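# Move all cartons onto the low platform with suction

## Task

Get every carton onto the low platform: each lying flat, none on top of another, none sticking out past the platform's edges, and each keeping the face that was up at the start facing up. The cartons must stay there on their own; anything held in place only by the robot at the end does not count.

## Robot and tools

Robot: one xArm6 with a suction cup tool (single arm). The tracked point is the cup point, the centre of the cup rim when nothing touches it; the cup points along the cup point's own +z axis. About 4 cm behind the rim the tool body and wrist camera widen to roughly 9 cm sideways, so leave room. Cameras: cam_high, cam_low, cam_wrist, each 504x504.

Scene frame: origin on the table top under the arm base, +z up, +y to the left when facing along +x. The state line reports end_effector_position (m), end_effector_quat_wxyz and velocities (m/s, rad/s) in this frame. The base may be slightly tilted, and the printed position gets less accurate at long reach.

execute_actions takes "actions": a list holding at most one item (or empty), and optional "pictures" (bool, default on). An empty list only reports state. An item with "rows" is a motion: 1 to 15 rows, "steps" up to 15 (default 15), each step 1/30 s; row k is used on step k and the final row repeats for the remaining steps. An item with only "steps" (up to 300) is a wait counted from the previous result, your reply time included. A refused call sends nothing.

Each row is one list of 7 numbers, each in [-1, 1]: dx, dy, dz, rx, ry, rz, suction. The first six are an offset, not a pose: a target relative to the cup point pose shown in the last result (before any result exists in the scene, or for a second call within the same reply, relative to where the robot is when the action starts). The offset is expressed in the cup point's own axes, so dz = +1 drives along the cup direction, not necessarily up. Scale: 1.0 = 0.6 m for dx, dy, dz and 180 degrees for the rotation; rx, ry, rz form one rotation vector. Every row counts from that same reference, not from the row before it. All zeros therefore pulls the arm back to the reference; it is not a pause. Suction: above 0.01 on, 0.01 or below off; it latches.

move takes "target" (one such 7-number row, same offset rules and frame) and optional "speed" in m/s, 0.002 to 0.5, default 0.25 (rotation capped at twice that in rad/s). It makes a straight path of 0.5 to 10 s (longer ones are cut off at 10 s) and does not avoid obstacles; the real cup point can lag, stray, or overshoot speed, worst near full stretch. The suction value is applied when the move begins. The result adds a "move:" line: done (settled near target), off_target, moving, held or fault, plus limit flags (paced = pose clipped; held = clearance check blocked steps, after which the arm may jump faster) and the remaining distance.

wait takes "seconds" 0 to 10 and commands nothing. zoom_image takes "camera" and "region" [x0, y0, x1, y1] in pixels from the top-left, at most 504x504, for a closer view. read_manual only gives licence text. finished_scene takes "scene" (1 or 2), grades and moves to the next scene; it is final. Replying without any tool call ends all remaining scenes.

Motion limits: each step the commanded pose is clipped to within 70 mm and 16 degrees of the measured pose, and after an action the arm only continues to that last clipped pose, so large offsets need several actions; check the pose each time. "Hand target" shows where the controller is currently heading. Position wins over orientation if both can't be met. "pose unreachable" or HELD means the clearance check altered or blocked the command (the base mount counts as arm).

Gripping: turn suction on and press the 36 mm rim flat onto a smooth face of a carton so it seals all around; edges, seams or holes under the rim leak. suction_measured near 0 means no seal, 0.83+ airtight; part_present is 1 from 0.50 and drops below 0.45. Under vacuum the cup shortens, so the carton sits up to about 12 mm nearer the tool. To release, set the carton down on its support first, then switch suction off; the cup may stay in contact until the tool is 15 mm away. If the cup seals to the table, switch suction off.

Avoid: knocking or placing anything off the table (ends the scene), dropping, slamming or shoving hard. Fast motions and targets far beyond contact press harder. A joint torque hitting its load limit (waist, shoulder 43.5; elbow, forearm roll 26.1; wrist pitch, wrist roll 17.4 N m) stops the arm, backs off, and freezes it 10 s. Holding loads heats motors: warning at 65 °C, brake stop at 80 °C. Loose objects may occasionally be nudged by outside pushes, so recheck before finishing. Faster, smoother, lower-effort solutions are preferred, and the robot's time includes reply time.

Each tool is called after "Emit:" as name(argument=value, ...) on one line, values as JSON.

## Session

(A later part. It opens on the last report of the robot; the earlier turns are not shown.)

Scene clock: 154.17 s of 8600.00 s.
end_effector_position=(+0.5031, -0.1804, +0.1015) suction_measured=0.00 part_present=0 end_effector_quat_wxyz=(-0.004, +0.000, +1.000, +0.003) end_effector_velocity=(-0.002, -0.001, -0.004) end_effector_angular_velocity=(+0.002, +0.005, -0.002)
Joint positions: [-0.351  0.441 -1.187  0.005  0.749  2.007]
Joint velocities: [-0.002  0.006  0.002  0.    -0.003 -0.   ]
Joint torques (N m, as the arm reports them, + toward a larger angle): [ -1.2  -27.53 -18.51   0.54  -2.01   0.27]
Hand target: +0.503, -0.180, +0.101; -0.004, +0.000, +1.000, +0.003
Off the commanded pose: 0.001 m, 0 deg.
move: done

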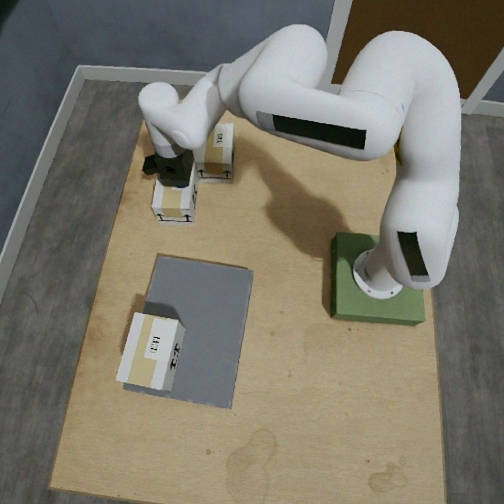

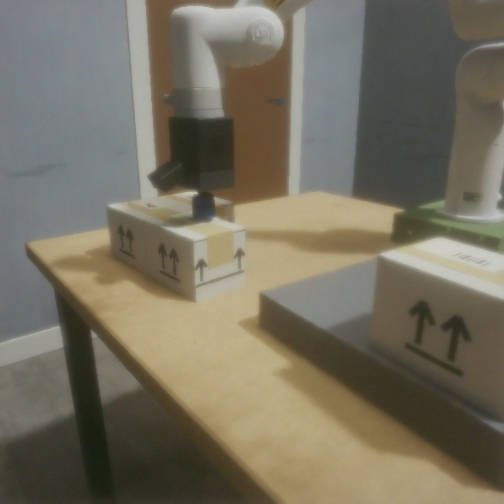

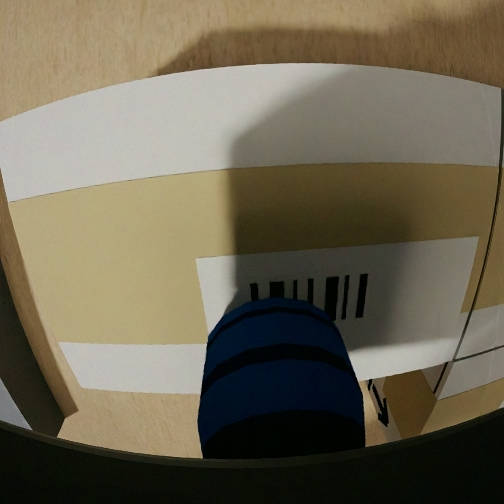

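Emit:
move(target=[0.004, -0.011, 0.0245, 0, 0, 0, 0], speed=0.05)

Emit:
execute_actions(actions=[{"rows": [[0,0,0,0,0,0,1]], "steps": 12}])

Scene clock: 157.87 s of 8600.00 s.
end_effector_position=(+0.5015, -0.1869, +0.0879) suction_measured=0.00 part_present=0 end_effector_quat_wxyz=(-0.003, -0.000, +1.000, +0.003) end_effector_velocity=(-0.001, -0.000, -0.003) end_effector_angular_velocity=(+0.001, +0.004, +0.000)
Joint positions: [-0.364  0.47  -1.184  0.006  0.716  1.994]
Joint velocities: [-0.002  0.005  0.002 -0.001 -0.004 -0.001]
Joint torques (N m, as the arm reports them, + toward a larger angle): [ -3.05 -23.66 -14.97  -0.16  -1.52   0.38]
Hand target: +0.501, -0.187, +0.087; -0.004, +0.000, +1.000, +0.003
Off the commanded pose: 0.001 m, 0 deg.
move: done

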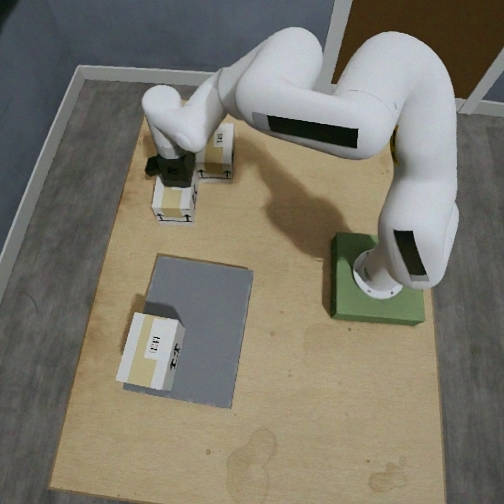

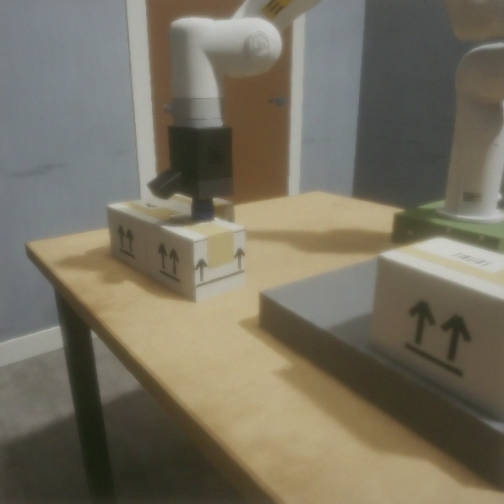

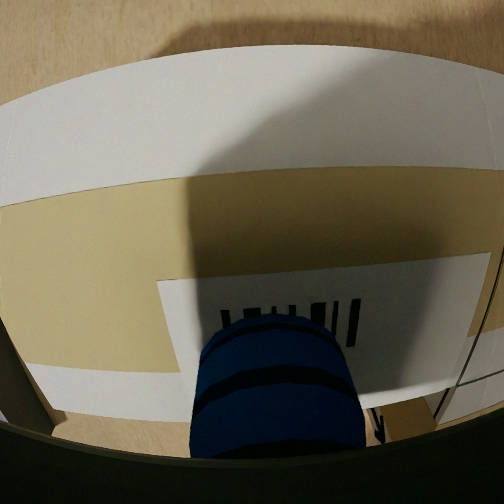

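Scene clock: 158.27 s of 8600.00 s.
end_effector_position=(+0.5010, -0.1868, +0.0873) suction_measured=0.88 part_present=1 end_effector_quat_wxyz=(-0.003, -0.000, +1.000, +0.003) end_effector_velocity=(+0.003, +0.001, +0.003) end_effector_angular_velocity=(-0.001, -0.007, +0.002)
Joint positions: [-0.364  0.47  -1.183  0.006  0.716  1.994]
Joint velocities: [ 0.003 -0.004 -0.003  0.002 -0.    -0.   ]
Joint torques (N m, as the arm reports them, + toward a larger angle): [ -1.39 -30.02 -20.4    0.49  -2.64   0.32]
Hand target: +0.502, -0.187, +0.088; -0.003, -0.000, +1.000, +0.003
Off the commanded pose: 0.001 m, 0 deg.
Steps of this call (steps 1 to 12: all 12 steps of this action). Readings (end_effector_position | what the end effector reports):
1: (+0.5015, -0.1869, +0.0878) | suction_measured=0.15 part_present=0
2: (+0.5009, -0.1868, +0.0871) | suction_measured=0.33 part_present=0
4: (+0.4988, -0.1865, +0.0849) | suction_measured=0.53 part_present=1
8: (+0.4996, -0.1866, +0.0858) | suction_measured=0.80 part_present=1
12: the state above

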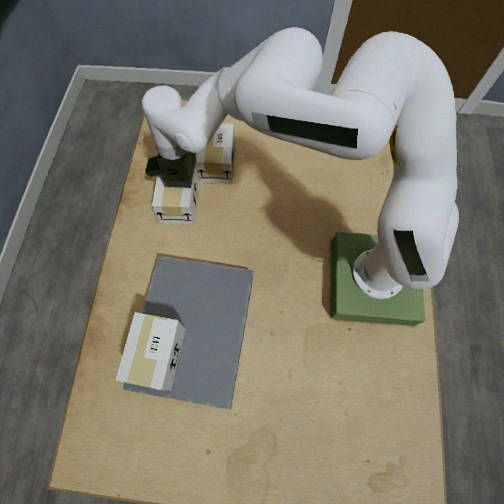

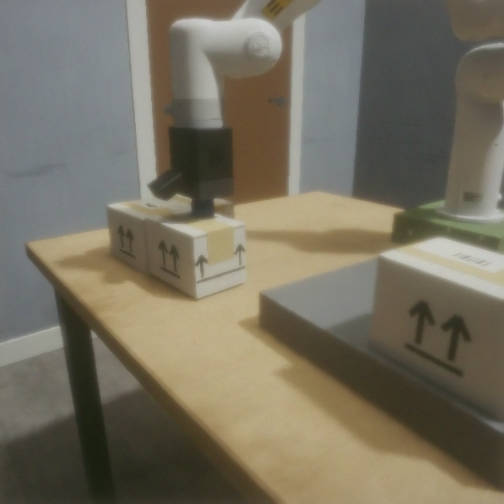

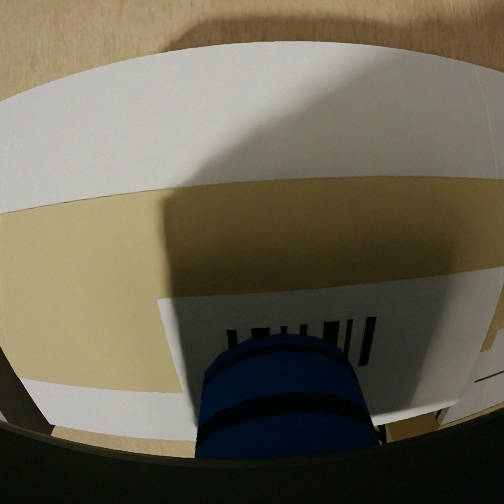

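Emit:
move(target=[0, 0, -0.21, 0, 0, 0, 1], speed=0.2)

Emit:
move(target=[0.224, 0.713, -0.06, 0, 0, 0.0383, 1], speed=0.25)

Scene clock: 165.00 s of 8600.00 s.
end_effector_position=(+0.5013, -0.1870, +0.2122) suction_measured=0.90 part_present=1 end_effector_quat_wxyz=(-0.004, -0.000, +1.000, +0.004) end_effector_velocity=(+0.003, -0.002, +0.008) end_effector_angular_velocity=(-0.004, -0.012, -0.001)
Joint positions: [-0.364  0.269 -1.286  0.005  1.022  1.994]
Joint velocities: [-0.001 -0.007 -0.012  0.     0.006 -0.   ]
Joint torques (N m, as the arm reports them, + toward a larger angle): [ -1.18 -28.01 -22.94   0.44  -2.52   0.19]
Hand target: +0.502, -0.187, +0.213; -0.003, -0.000, +1.000, +0.003
Off the commanded pose: 0.001 m, 0 deg.
After step 90, 2.60 s passed at rest.
move: done

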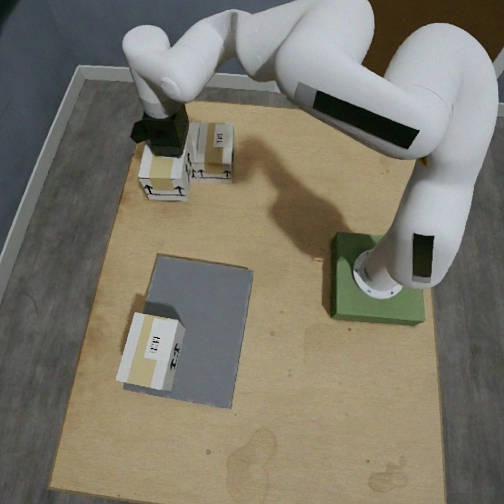

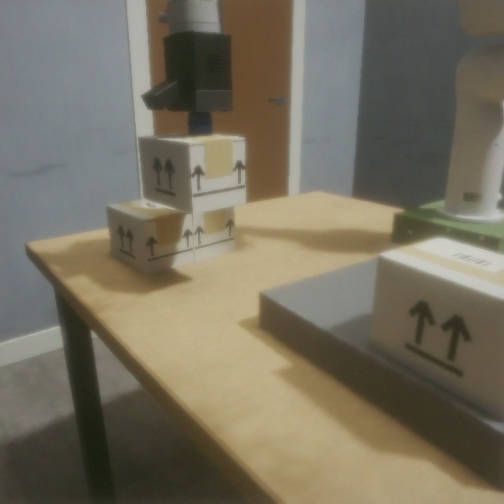

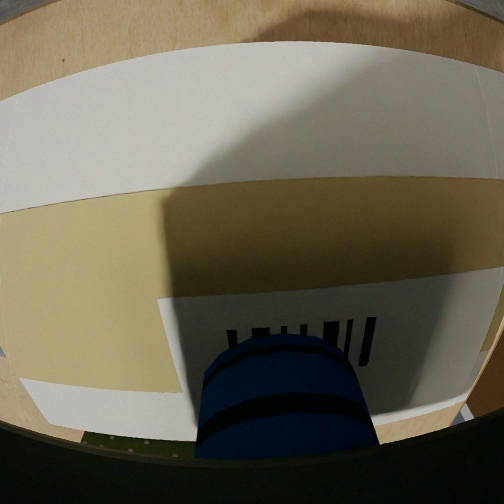

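Scene clock: 167.37 s of 8600.00 s.
end_effector_position=(+0.3655, +0.2383, +0.2497) suction_measured=0.90 part_present=1 end_effector_quat_wxyz=(-0.005, +0.060, +0.998, -0.000) end_effector_velocity=(-0.000, +0.002, +0.000) end_effector_angular_velocity=(-0.003, -0.002, +0.003)
Joint positions: [ 0.574 -0.096 -0.945  0.001  1.045  3.055]
Joint velocities: [ 0.006  0.003 -0.004 -0.004  0.001  0.005]
Joint torques (N m, as the arm reports them, + toward a larger angle): [ -1.28 -20.4  -23.14   0.25  -2.45   0.21]
Hand target: +0.365, +0.239, +0.250; -0.005, +0.060, +0.998, -0.000
Off the commanded pose: 0.004 m, 0 deg.
move: off_target

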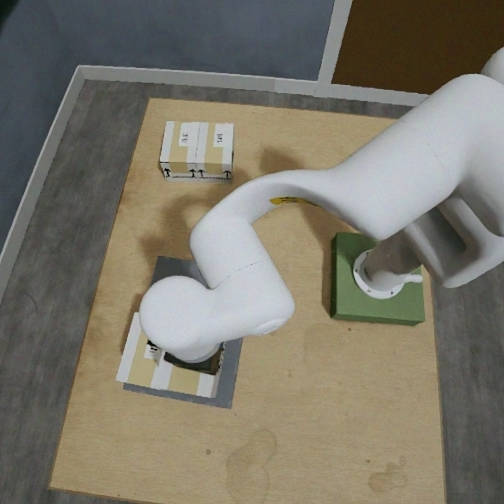

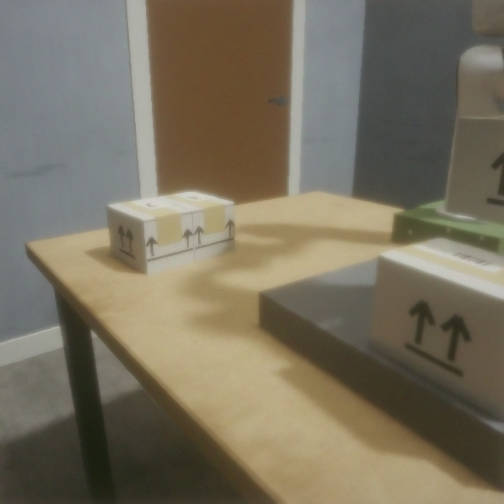

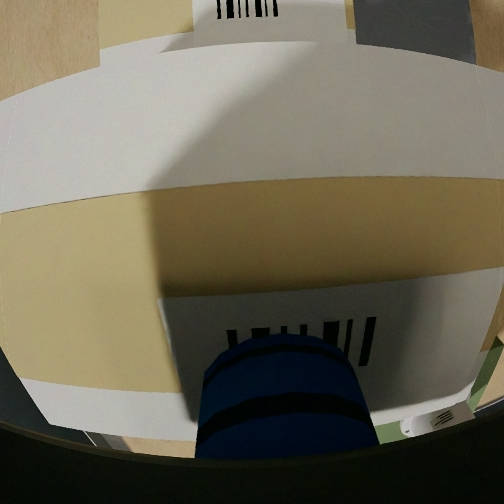

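Emit:
move(target=[-0.0015, 0.0034, 0.15, 0, 0, 0, 1], speed=0.08)

Scene clock: 172.37 s of 8600.00 s.
end_effector_position=(+0.3663, +0.2402, +0.1603) suction_measured=0.90 part_present=1 end_effector_quat_wxyz=(-0.004, +0.060, +0.998, -0.000) end_effector_velocity=(-0.001, -0.000, -0.003) end_effector_angular_velocity=(-0.002, +0.002, +0.002)
Joint positions: [ 0.576  0.047 -0.826  0.     0.783  3.057]
Joint velocities: [ 0.001  0.005  0.003 -0.001 -0.005 -0.   ]
Joint torques (N m, as the arm reports them, + toward a larger angle): [ -1.28 -22.01 -20.97   0.45  -2.46   0.23]
Hand target: +0.366, +0.240, +0.160; -0.005, +0.060, +0.998, -0.000
Off the commanded pose: 0.001 m, 0 deg.
After step 90, 0.47 s passed at rest.
move: done

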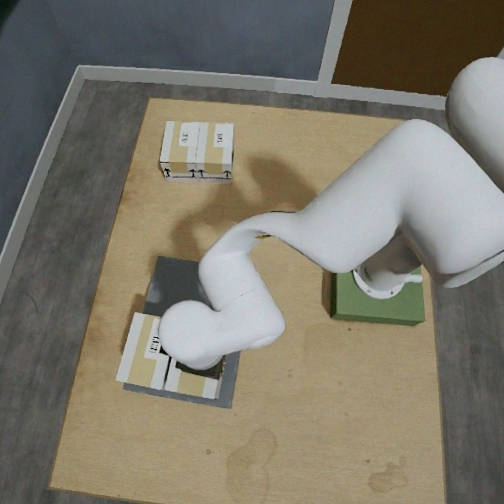

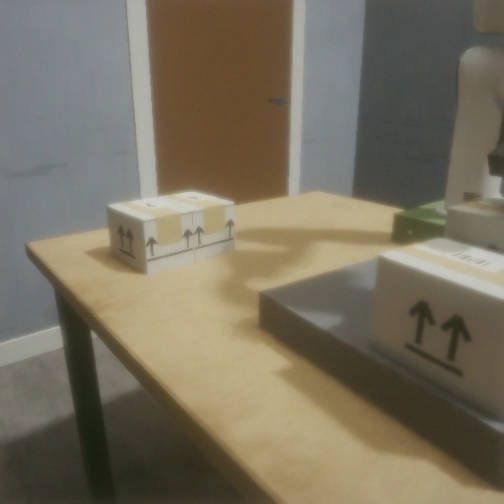

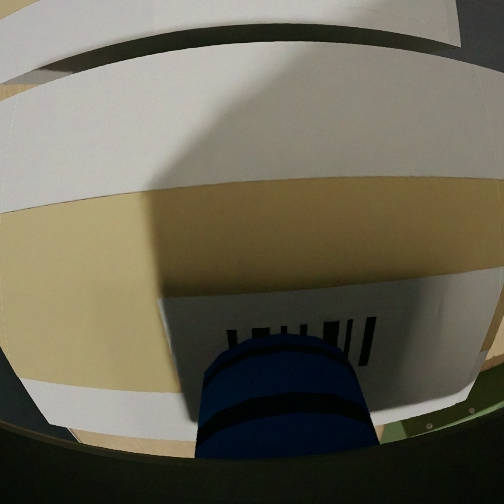

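Emit:
zoom_image(camera="cam_high", region=[100, 290, 280, 430])

Region (100, 290, 280, 430) of cam_high's 504x504 image, scaled by 2.800, with more detail than that image has.

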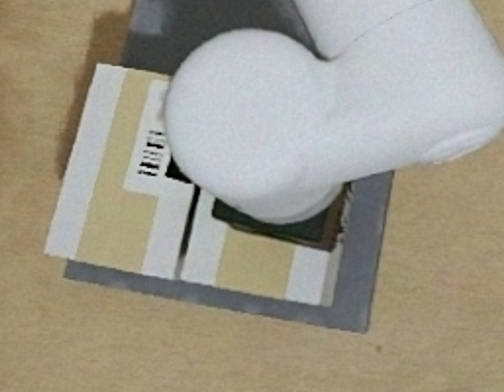

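Emit:
move(target=[0, 0, 0.052, 0, 0, 0, 1], speed=0.03)

Scene clock: 175.50 s of 8600.00 s.
end_effector_position=(+0.3666, +0.2404, +0.1298) suction_measured=0.90 part_present=1 end_effector_quat_wxyz=(-0.004, +0.060, +0.998, +0.000) end_effector_velocity=(+0.001, -0.000, -0.002) end_effector_angular_velocity=(+0.001, -0.001, -0.002)
Joint positions: [ 0.575  0.111 -0.802  0.     0.692  3.058]
Joint velocities: [-0.002  0.004  0.001  0.001 -0.007  0.   ]
Joint torques (N m, as the arm reports them, + toward a larger angle): [ -1.34 -20.99 -18.89   0.39  -2.28   0.29]
Hand target: +0.366, +0.240, +0.129; -0.004, +0.060, +0.998, -0.000
Off the commanded pose: 0.001 m, 0 deg.
move: done

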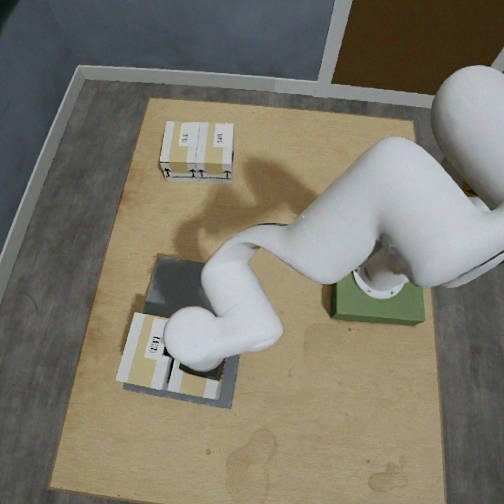

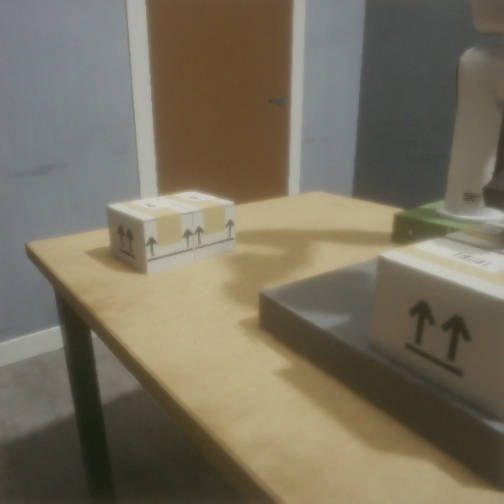

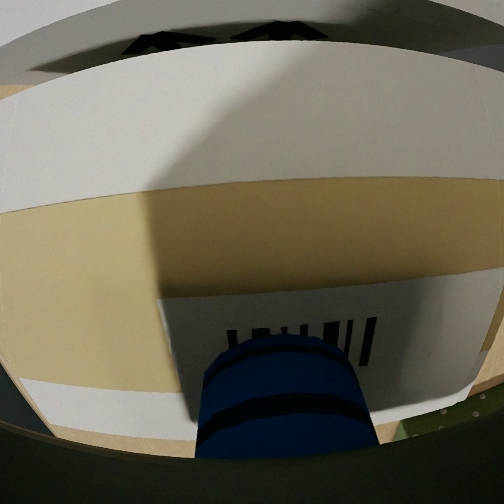

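Emit:
move(target=[0, 0, 0.006, 0, 0, 0, 1], speed=0.015)

Scene clock: 177.27 s of 8600.00 s.
end_effector_position=(+0.3681, +0.2413, +0.1284) suction_measured=0.90 part_present=1 end_effector_quat_wxyz=(-0.001, +0.060, +0.998, +0.002) end_effector_velocity=(-0.001, +0.000, -0.001) end_effector_angular_velocity=(+0.000, +0.001, +0.001)
Joint positions: [ 0.575  0.117 -0.802  0.     0.682  3.058]
Joint velocities: [ 0.001  0.003  0.001  0.001 -0.004 -0.   ]
Joint torques (N m, as the arm reports them, + toward a larger angle): [-1.1  -6.48 -8.73  0.4  -2.53  0.17]
Hand target: +0.367, +0.240, +0.126; -0.004, +0.060, +0.998, +0.000
Off the commanded pose: 0.003 m, 0 deg.
move: done

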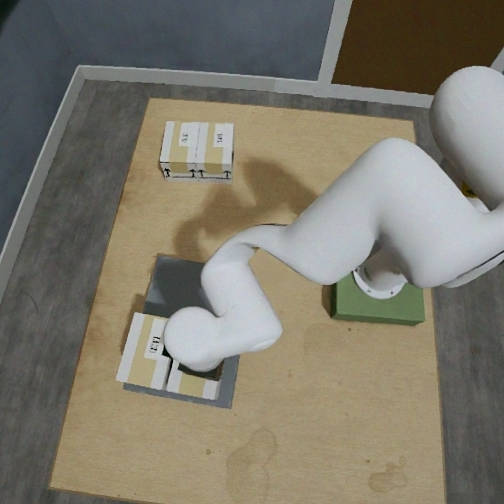

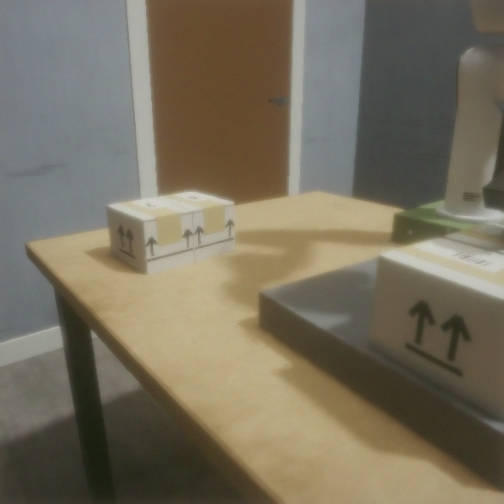

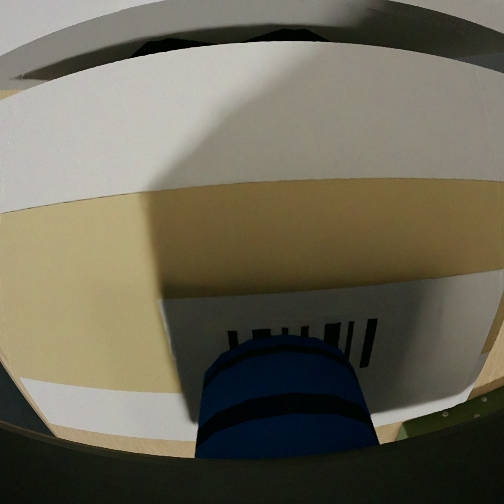

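Pressing firmly; release now.

Emit:
execute_actions(actions=[{"rows": [[0,0,-0.003,0,0,0,0]], "steps": 10}], pictures=false)

Emit:
move(target=[0, 0, -0.13, 0, 0, 0, 0], speed=0.2)

Scene clock: 178.87 s of 8600.00 s.
end_effector_position=(+0.3673, +0.2409, +0.1287) suction_measured=0.00 part_present=0 end_effector_quat_wxyz=(-0.002, +0.060, +0.998, +0.001) end_effector_velocity=(-0.003, -0.001, +0.001) end_effector_angular_velocity=(-0.004, +0.007, +0.001)
Joint positions: [ 0.575  0.115 -0.801  0.     0.686  3.058]
Joint velocities: [ 0.002 -0.005  0.001  0.     0.012  0.   ]
Joint torques (N m, as the arm reports them, + toward a larger angle): [-1.09 -9.8  -5.39  0.57  1.38  0.18]
Hand target: +0.368, +0.241, +0.130; -0.001, +0.060, +0.998, +0.002
Off the commanded pose: 0.002 m, 0 deg.
Steps of this call (steps 1 to 38: nothing new was sent; steps 39 to 48: all 10 steps of this action). Readings (end_effector_position | what the end effector reports):
39: (+0.3675, +0.2410, +0.1279) | suction_measured=0.65 part_present=1
40: (+0.3676, +0.2410, +0.1282) | suction_measured=0.29 part_present=0
42: (+0.3675, +0.2410, +0.1285) | suction_measured=0.00 part_present=0
46: (+0.3674, +0.2409, +0.1287) | suction_measured=0.00 part_present=0
48: the state above

Scene clock: 180.03 s of 8600.00 s.
end_effector_position=(+0.3669, +0.2405, +0.2062) suction_measured=0.00 part_present=0 end_effector_quat_wxyz=(-0.004, +0.060, +0.998, +0.001) end_effector_velocity=(+0.002, +0.001, +0.004) end_effector_angular_velocity=(+0.003, -0.006, +0.001)
Joint positions: [ 0.576 -0.033 -0.881  0.001  0.915  3.057]
Joint velocities: [ 0.    -0.005 -0.007 -0.001  0.005 -0.   ]
Joint torques (N m, as the arm reports them, + toward a larger angle): [ -1.33 -19.26 -20.12   0.49  -1.92   0.17]
Hand target: +0.367, +0.241, +0.207; -0.003, +0.060, +0.998, +0.001
Off the commanded pose: 0.001 m, 0 deg.
move: done

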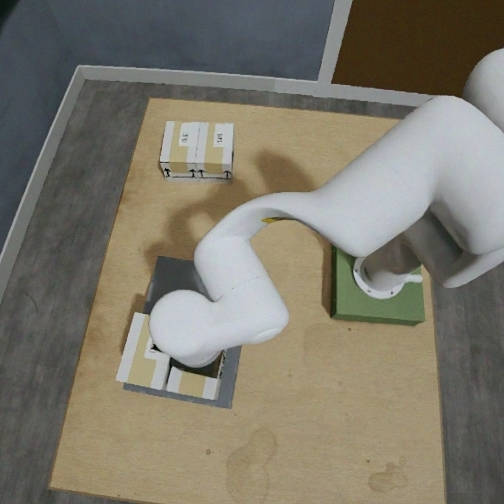

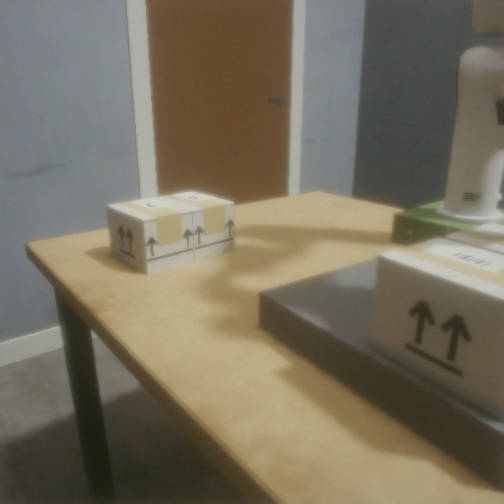

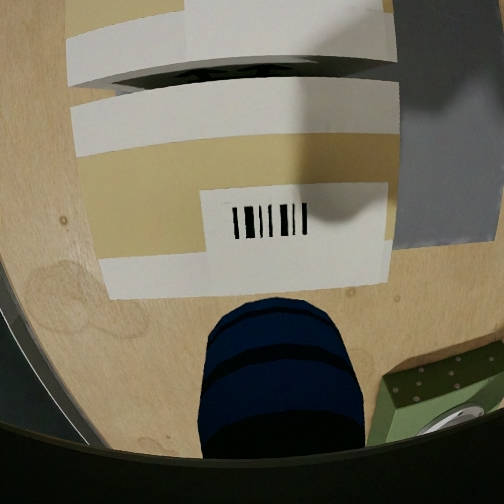

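Emit:
move(target=[-0.196, -0.936, 0.12, 0, 0, -0.0383, 0], speed=0.3)

Scene clock: 186.47 s of 8600.00 s.
end_effector_position=(+0.4183, -0.3280, +0.1319) suction_measured=0.00 part_present=0 end_effector_quat_wxyz=(-0.002, -0.000, +1.000, +0.005) end_effector_velocity=(+0.000, -0.002, -0.001) end_effector_angular_velocity=(+0.003, +0.002, -0.001)
Joint positions: [-0.673  0.376 -1.188  0.01   0.816  1.681]
Joint velocities: [-0.003  0.008 -0.01   0.001  0.006 -0.003]
Joint torques (N m, as the arm reports them, + toward a larger angle): [ -1.47 -27.16 -19.37   0.57  -2.12   0.29]
Hand target: +0.418, -0.328, +0.132; -0.002, +0.000, +1.000, +0.005
Off the commanded pose: 0.004 m, 1 deg.
After step 90, 0.87 s passed at rest.
move: off_target

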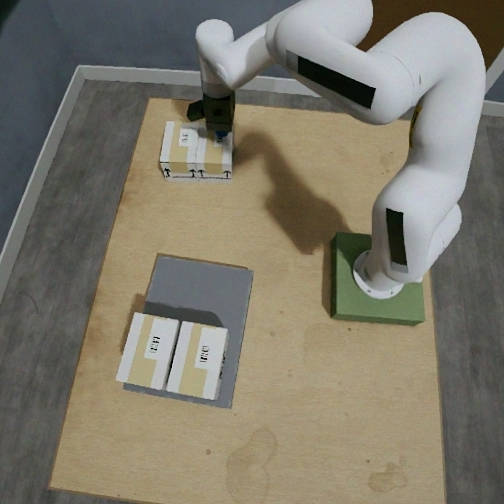

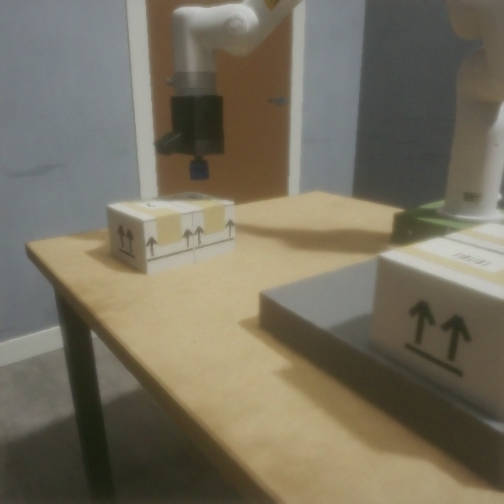

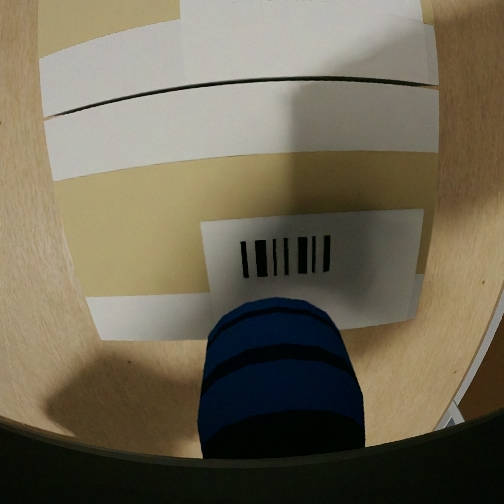

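Emit:
move(target=[0, 0, 0.051, 0, 0, 0, 0], speed=0.1)

Scene clock: 188.90 s of 8600.00 s.
end_effector_position=(+0.4183, -0.3280, +0.1017) suction_measured=0.00 part_present=0 end_effector_quat_wxyz=(-0.002, -0.000, +1.000, +0.005) end_effector_velocity=(-0.000, -0.000, -0.002) end_effector_angular_velocity=(+0.001, -0.000, -0.003)
Joint positions: [-0.673  0.433 -1.173  0.011  0.744  1.681]
Joint velocities: [-0.002  0.004  0.001  0.002 -0.004 -0.   ]
Joint torques (N m, as the arm reports them, + toward a larger angle): [ -1.25 -26.93 -18.46   0.51  -1.94   0.19]
Hand target: +0.418, -0.328, +0.101; -0.002, -0.000, +1.000, +0.005
Off the commanded pose: 0.001 m, 0 deg.
move: done

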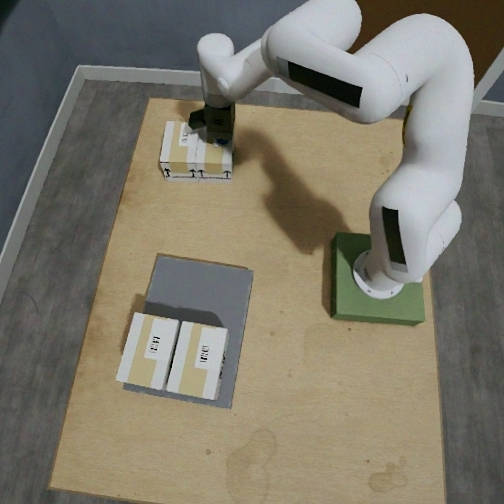

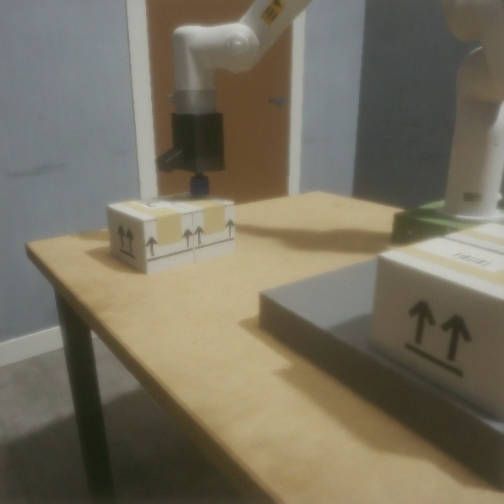

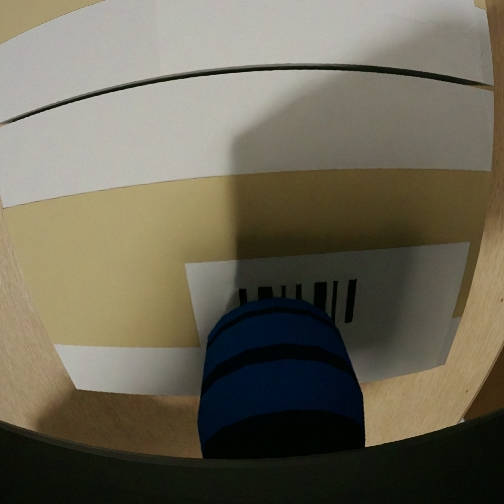

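Emit:
move(target=[0.0072, -0.0055, 0.0237, 0, 0, 0, 0], speed=0.05)

Emit:
execute_actions(actions=[{"rows": [[0,0,0,0,0,0,1]], "steps": 12}])

Scene clock: 192.10 s of 8600.00 s.
end_effector_position=(+0.4148, -0.3314, +0.0885) suction_measured=0.00 part_present=0 end_effector_quat_wxyz=(-0.001, -0.000, +1.000, +0.004) end_effector_velocity=(-0.001, +0.001, -0.003) end_effector_angular_velocity=(+0.002, +0.002, -0.000)
Joint positions: [-0.682  0.457 -1.165  0.011  0.709  1.671]
Joint velocities: [-0.001  0.005  0.002  0.    -0.004 -0.001]
Joint torques (N m, as the arm reports them, + toward a larger angle): [ -2.67 -23.37 -15.13  -0.03  -1.52   0.3 ]
Hand target: +0.414, -0.331, +0.088; -0.002, -0.000, +1.000, +0.005
Off the commanded pose: 0.001 m, 0 deg.
move: done

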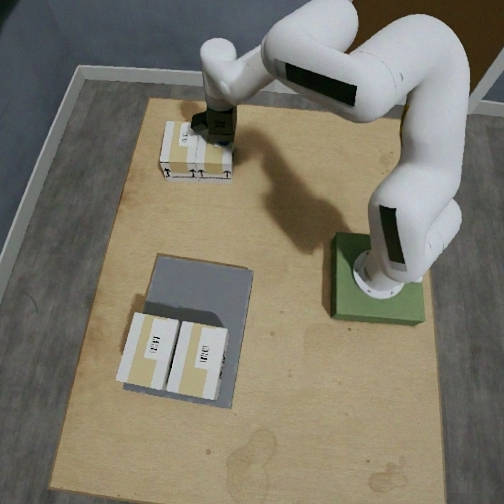

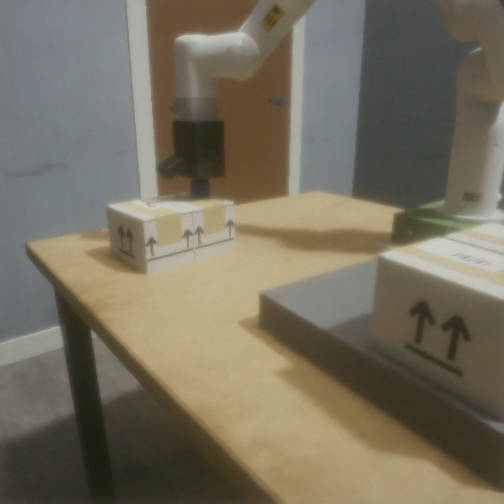

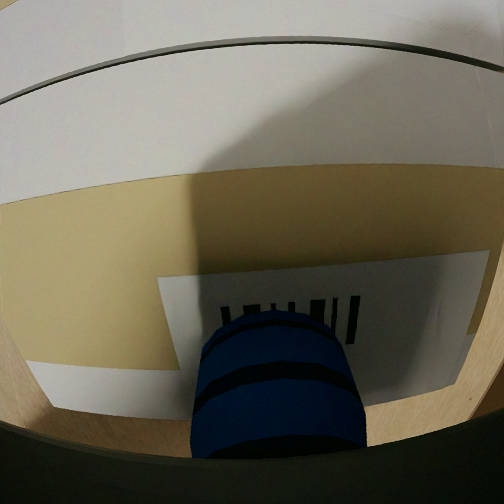

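Scene clock: 192.50 s of 8600.00 s.
end_effector_position=(+0.4141, -0.3311, +0.0877) suction_measured=0.88 part_present=1 end_effector_quat_wxyz=(-0.002, -0.000, +1.000, +0.005) end_effector_velocity=(+0.008, -0.004, +0.009) end_effector_angular_velocity=(-0.014, -0.022, -0.001)
Joint positions: [-0.682  0.458 -1.164  0.011  0.709  1.671]
Joint velocities: [ 0.003 -0.009 -0.012  0.005 -0.005  0.   ]
Joint torques (N m, as the arm reports them, + toward a larger angle): [ -1.34 -30.58 -20.72   0.4   -2.58   0.23]
Hand target: +0.415, -0.331, +0.089; -0.001, -0.000, +1.000, +0.004
Off the commanded pose: 0.001 m, 0 deg.
Steps of this call (steps 1 to 12: all 12 steps of this action). Readings (end_effector_position | what the end effector reports):
1: (+0.4147, -0.3314, +0.0884) | suction_measured=0.15 part_present=0
2: (+0.4143, -0.3311, +0.0878) | suction_measured=0.33 part_present=0
4: (+0.4123, -0.3300, +0.0854) | suction_measured=0.51 part_present=1
8: (+0.4130, -0.3304, +0.0862) | suction_measured=0.80 part_present=1
12: the state above

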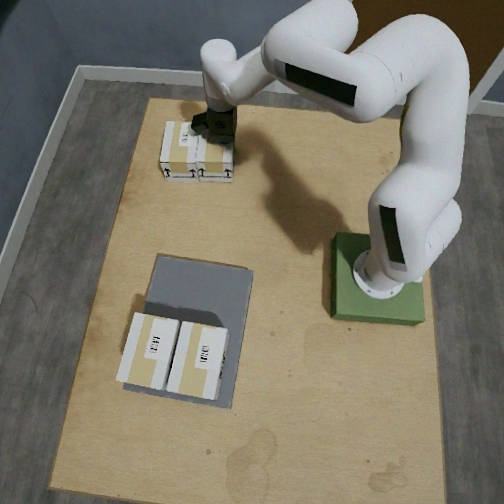

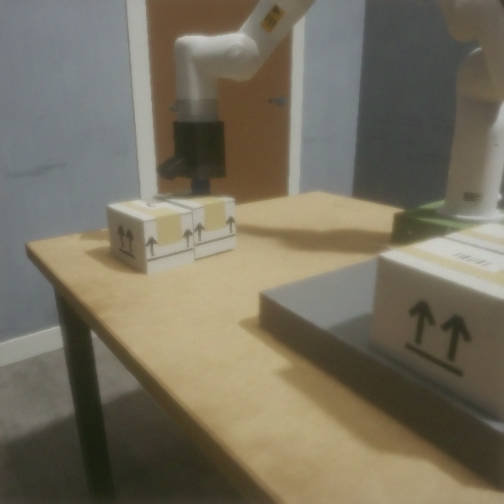

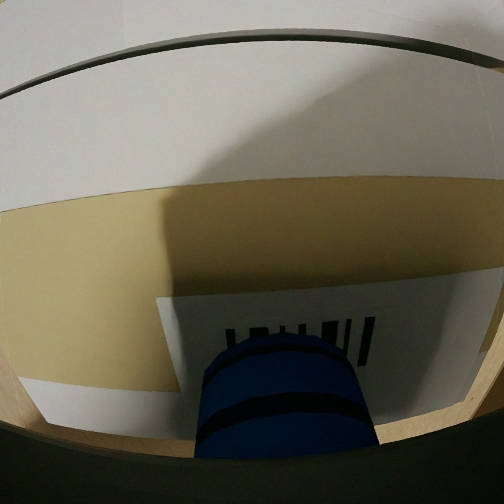

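Emit:
move(target=[0, 0, -0.19, 0, 0, 0, 1], speed=0.2)

Emit:
move(target=[-0.0745, 0.680, 0.03, 0, 0, 0.0383, 1], speed=0.25)

Scene clock: 198.57 s of 8600.00 s.
end_effector_position=(+0.4141, -0.3314, +0.2005) suction_measured=0.90 part_present=1 end_effector_quat_wxyz=(-0.002, -0.000, +1.000, +0.006) end_effector_velocity=(+0.003, -0.004, +0.009) end_effector_angular_velocity=(-0.009, -0.012, -0.003)
Joint positions: [-0.684  0.269 -1.25   0.009  0.987  1.672]
Joint velocities: [-0.003 -0.008 -0.012  0.001  0.005 -0.   ]
Joint torques (N m, as the arm reports them, + toward a larger angle): [ -1.45 -29.25 -23.97   0.7   -2.66   0.2 ]
Hand target: +0.415, -0.332, +0.202; -0.002, -0.000, +1.000, +0.005
Off the commanded pose: 0.001 m, 0 deg.
After step 90, 2.00 s passed at rest.
move: done

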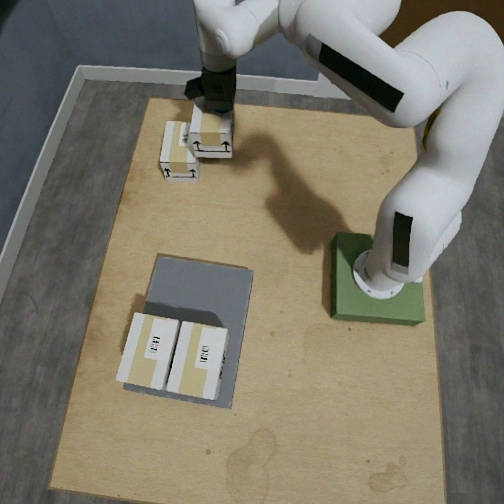

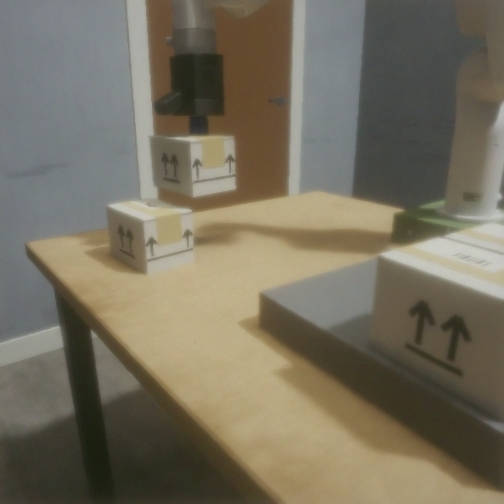

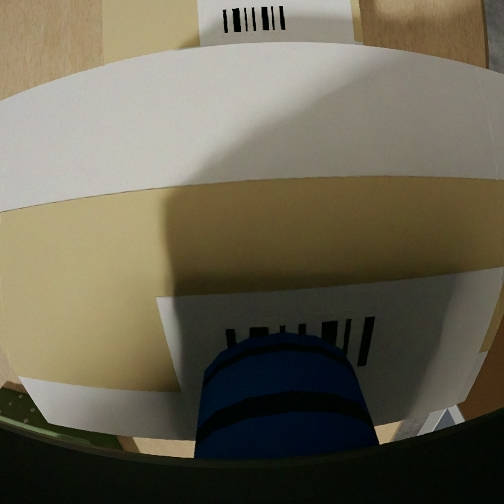

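Scene clock: 200.77 s of 8600.00 s.
end_effector_position=(+0.4565, +0.0749, +0.1846) suction_measured=0.90 part_present=1 end_effector_quat_wxyz=(-0.004, +0.060, +0.998, +0.002) end_effector_velocity=(+0.001, +0.004, -0.000) end_effector_angular_velocity=(+0.001, +0.001, -0.001)
Joint positions: [ 0.156  0.076 -0.944  0.005  0.87   2.635]
Joint velocities: [ 0.007  0.004 -0.005  0.001  0.001  0.007]
Joint torques (N m, as the arm reports them, + toward a larger angle): [ -1.27 -24.36 -23.17   0.45  -2.86   0.25]
Hand target: +0.457, +0.075, +0.185; -0.004, +0.060, +0.998, +0.002
Off the commanded pose: 0.004 m, 0 deg.
move: off_target

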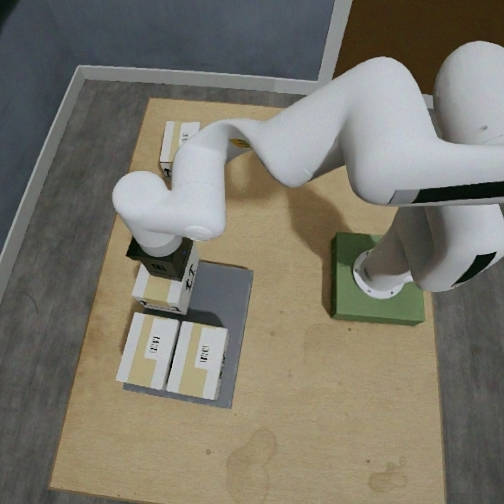

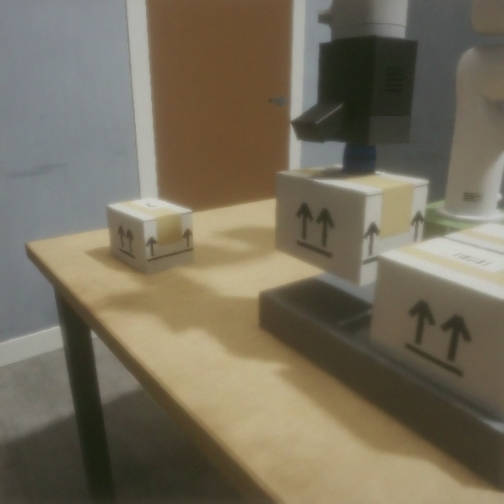

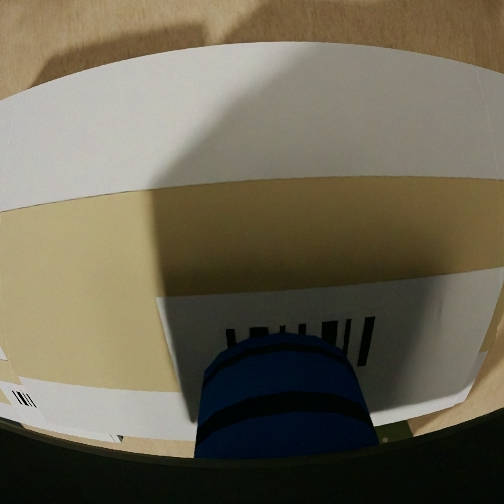

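Emit:
move(target=[-0.0023, 0.0129, 0.066, 0, 0, 0, 1], speed=0.06)

Scene clock: 203.90 s of 8600.00 s.
end_effector_position=(+0.4588, +0.0824, +0.1455) suction_measured=0.90 part_present=1 end_effector_quat_wxyz=(-0.004, +0.060, +0.998, +0.002) end_effector_velocity=(+0.001, +0.000, -0.001) end_effector_angular_velocity=(-0.000, -0.002, +0.000)
Joint positions: [ 0.171  0.157 -0.92   0.005  0.763  2.65 ]
Joint velocities: [ 0.     0.004 -0.    -0.001 -0.005  0.001]
Joint torques (N m, as the arm reports them, + toward a larger angle): [ -1.13 -25.48 -21.8    0.3   -2.72   0.12]
Hand target: +0.459, +0.082, +0.145; -0.004, +0.060, +0.998, +0.002
Off the commanded pose: 0.001 m, 0 deg.
move: done

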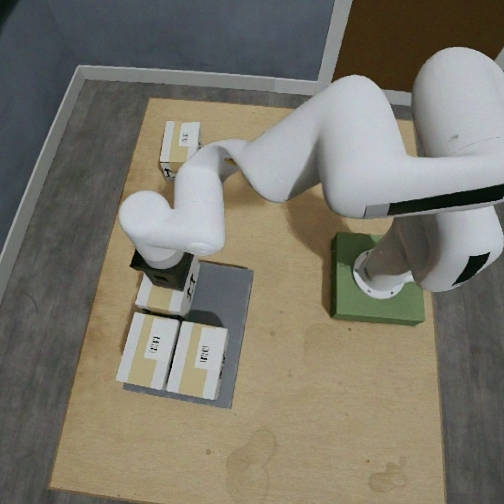

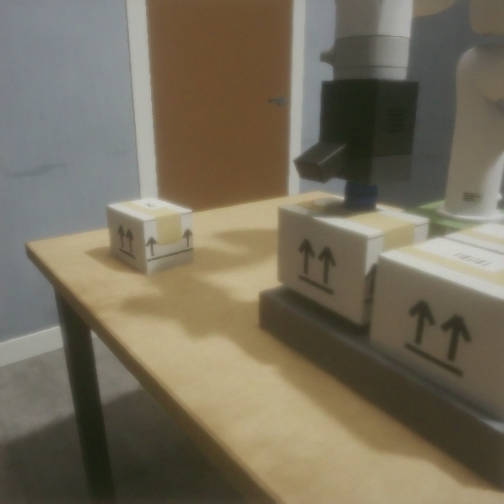

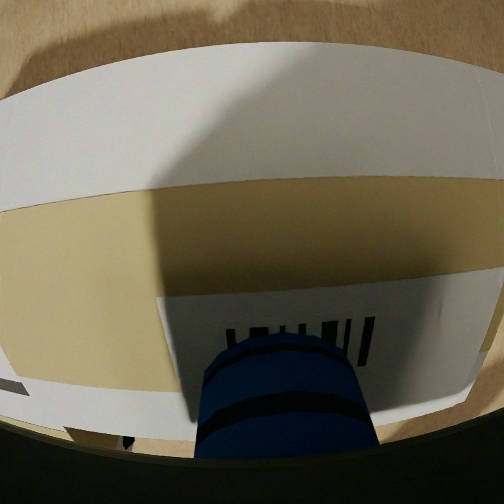

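Emit:
zoom_image(camera="cam_low", region=[250, 190, 504, 400])

Emit:
zoom_image(camera="cam_high", region=[100, 240, 280, 420])

Region (250, 190, 504, 400) of cam_low's 504x504 image, scaled by 1.984, with more detail than that image has; it fills the top 417 rows of this view, and the rest is white.

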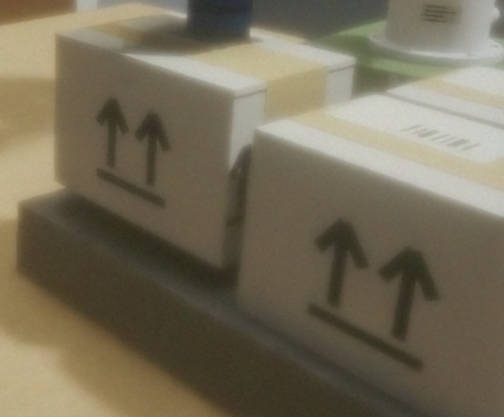

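Region (100, 240, 280, 420) of cam_high's 504x504 image, scaled by 2.800, with more detail than that image has.

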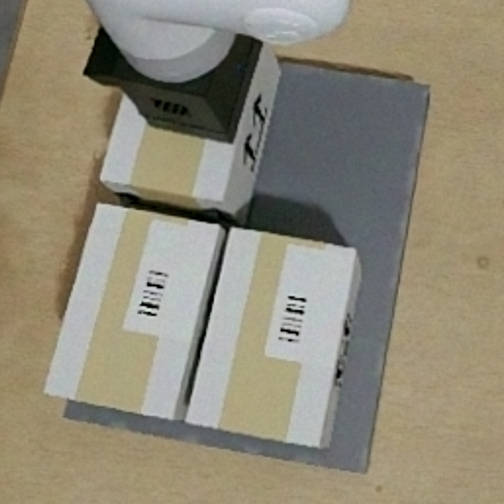

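Emit:
move(target=[0, 0, 0.028, 0, 0, 0, 1], speed=0.025)

Scene clock: 209.27 s of 8600.00 s.
end_effector_position=(+0.4594, +0.0826, +0.1298) suction_measured=0.90 part_present=1 end_effector_quat_wxyz=(-0.003, +0.060, +0.998, +0.003) end_effector_velocity=(-0.000, -0.000, -0.003) end_effector_angular_velocity=(+0.001, +0.000, -0.002)
Joint positions: [ 0.171  0.19  -0.909  0.005  0.718  2.65 ]
Joint velocities: [-0.001  0.005  0.002  0.002 -0.007  0.   ]
Joint torques (N m, as the arm reports them, + toward a larger angle): [ -1.54 -23.4  -19.84   0.48  -2.55   0.16]
Hand target: +0.459, +0.082, +0.129; -0.004, +0.060, +0.998, +0.002
Off the commanded pose: 0.001 m, 0 deg.
After step 90, 1.47 s passed at rest.
move: done

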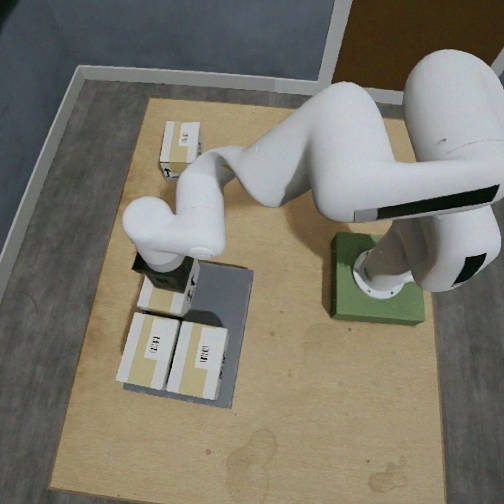

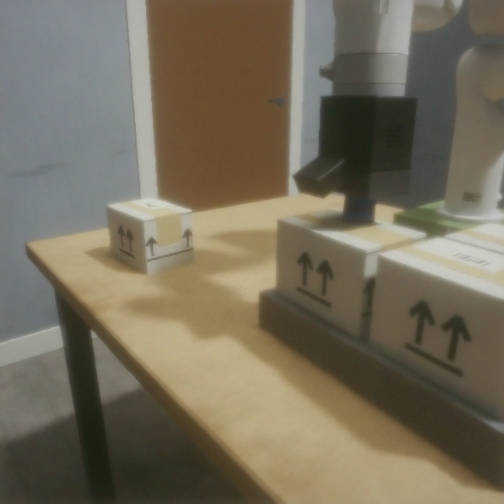

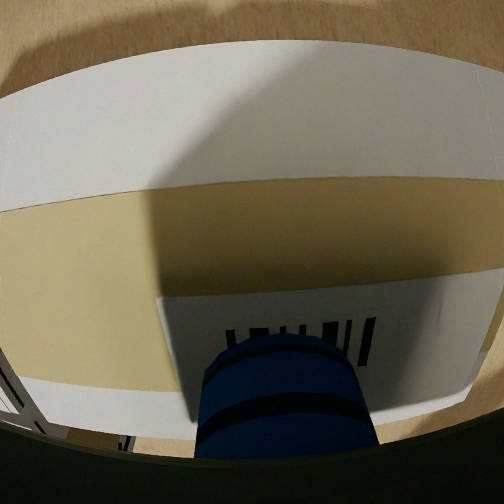

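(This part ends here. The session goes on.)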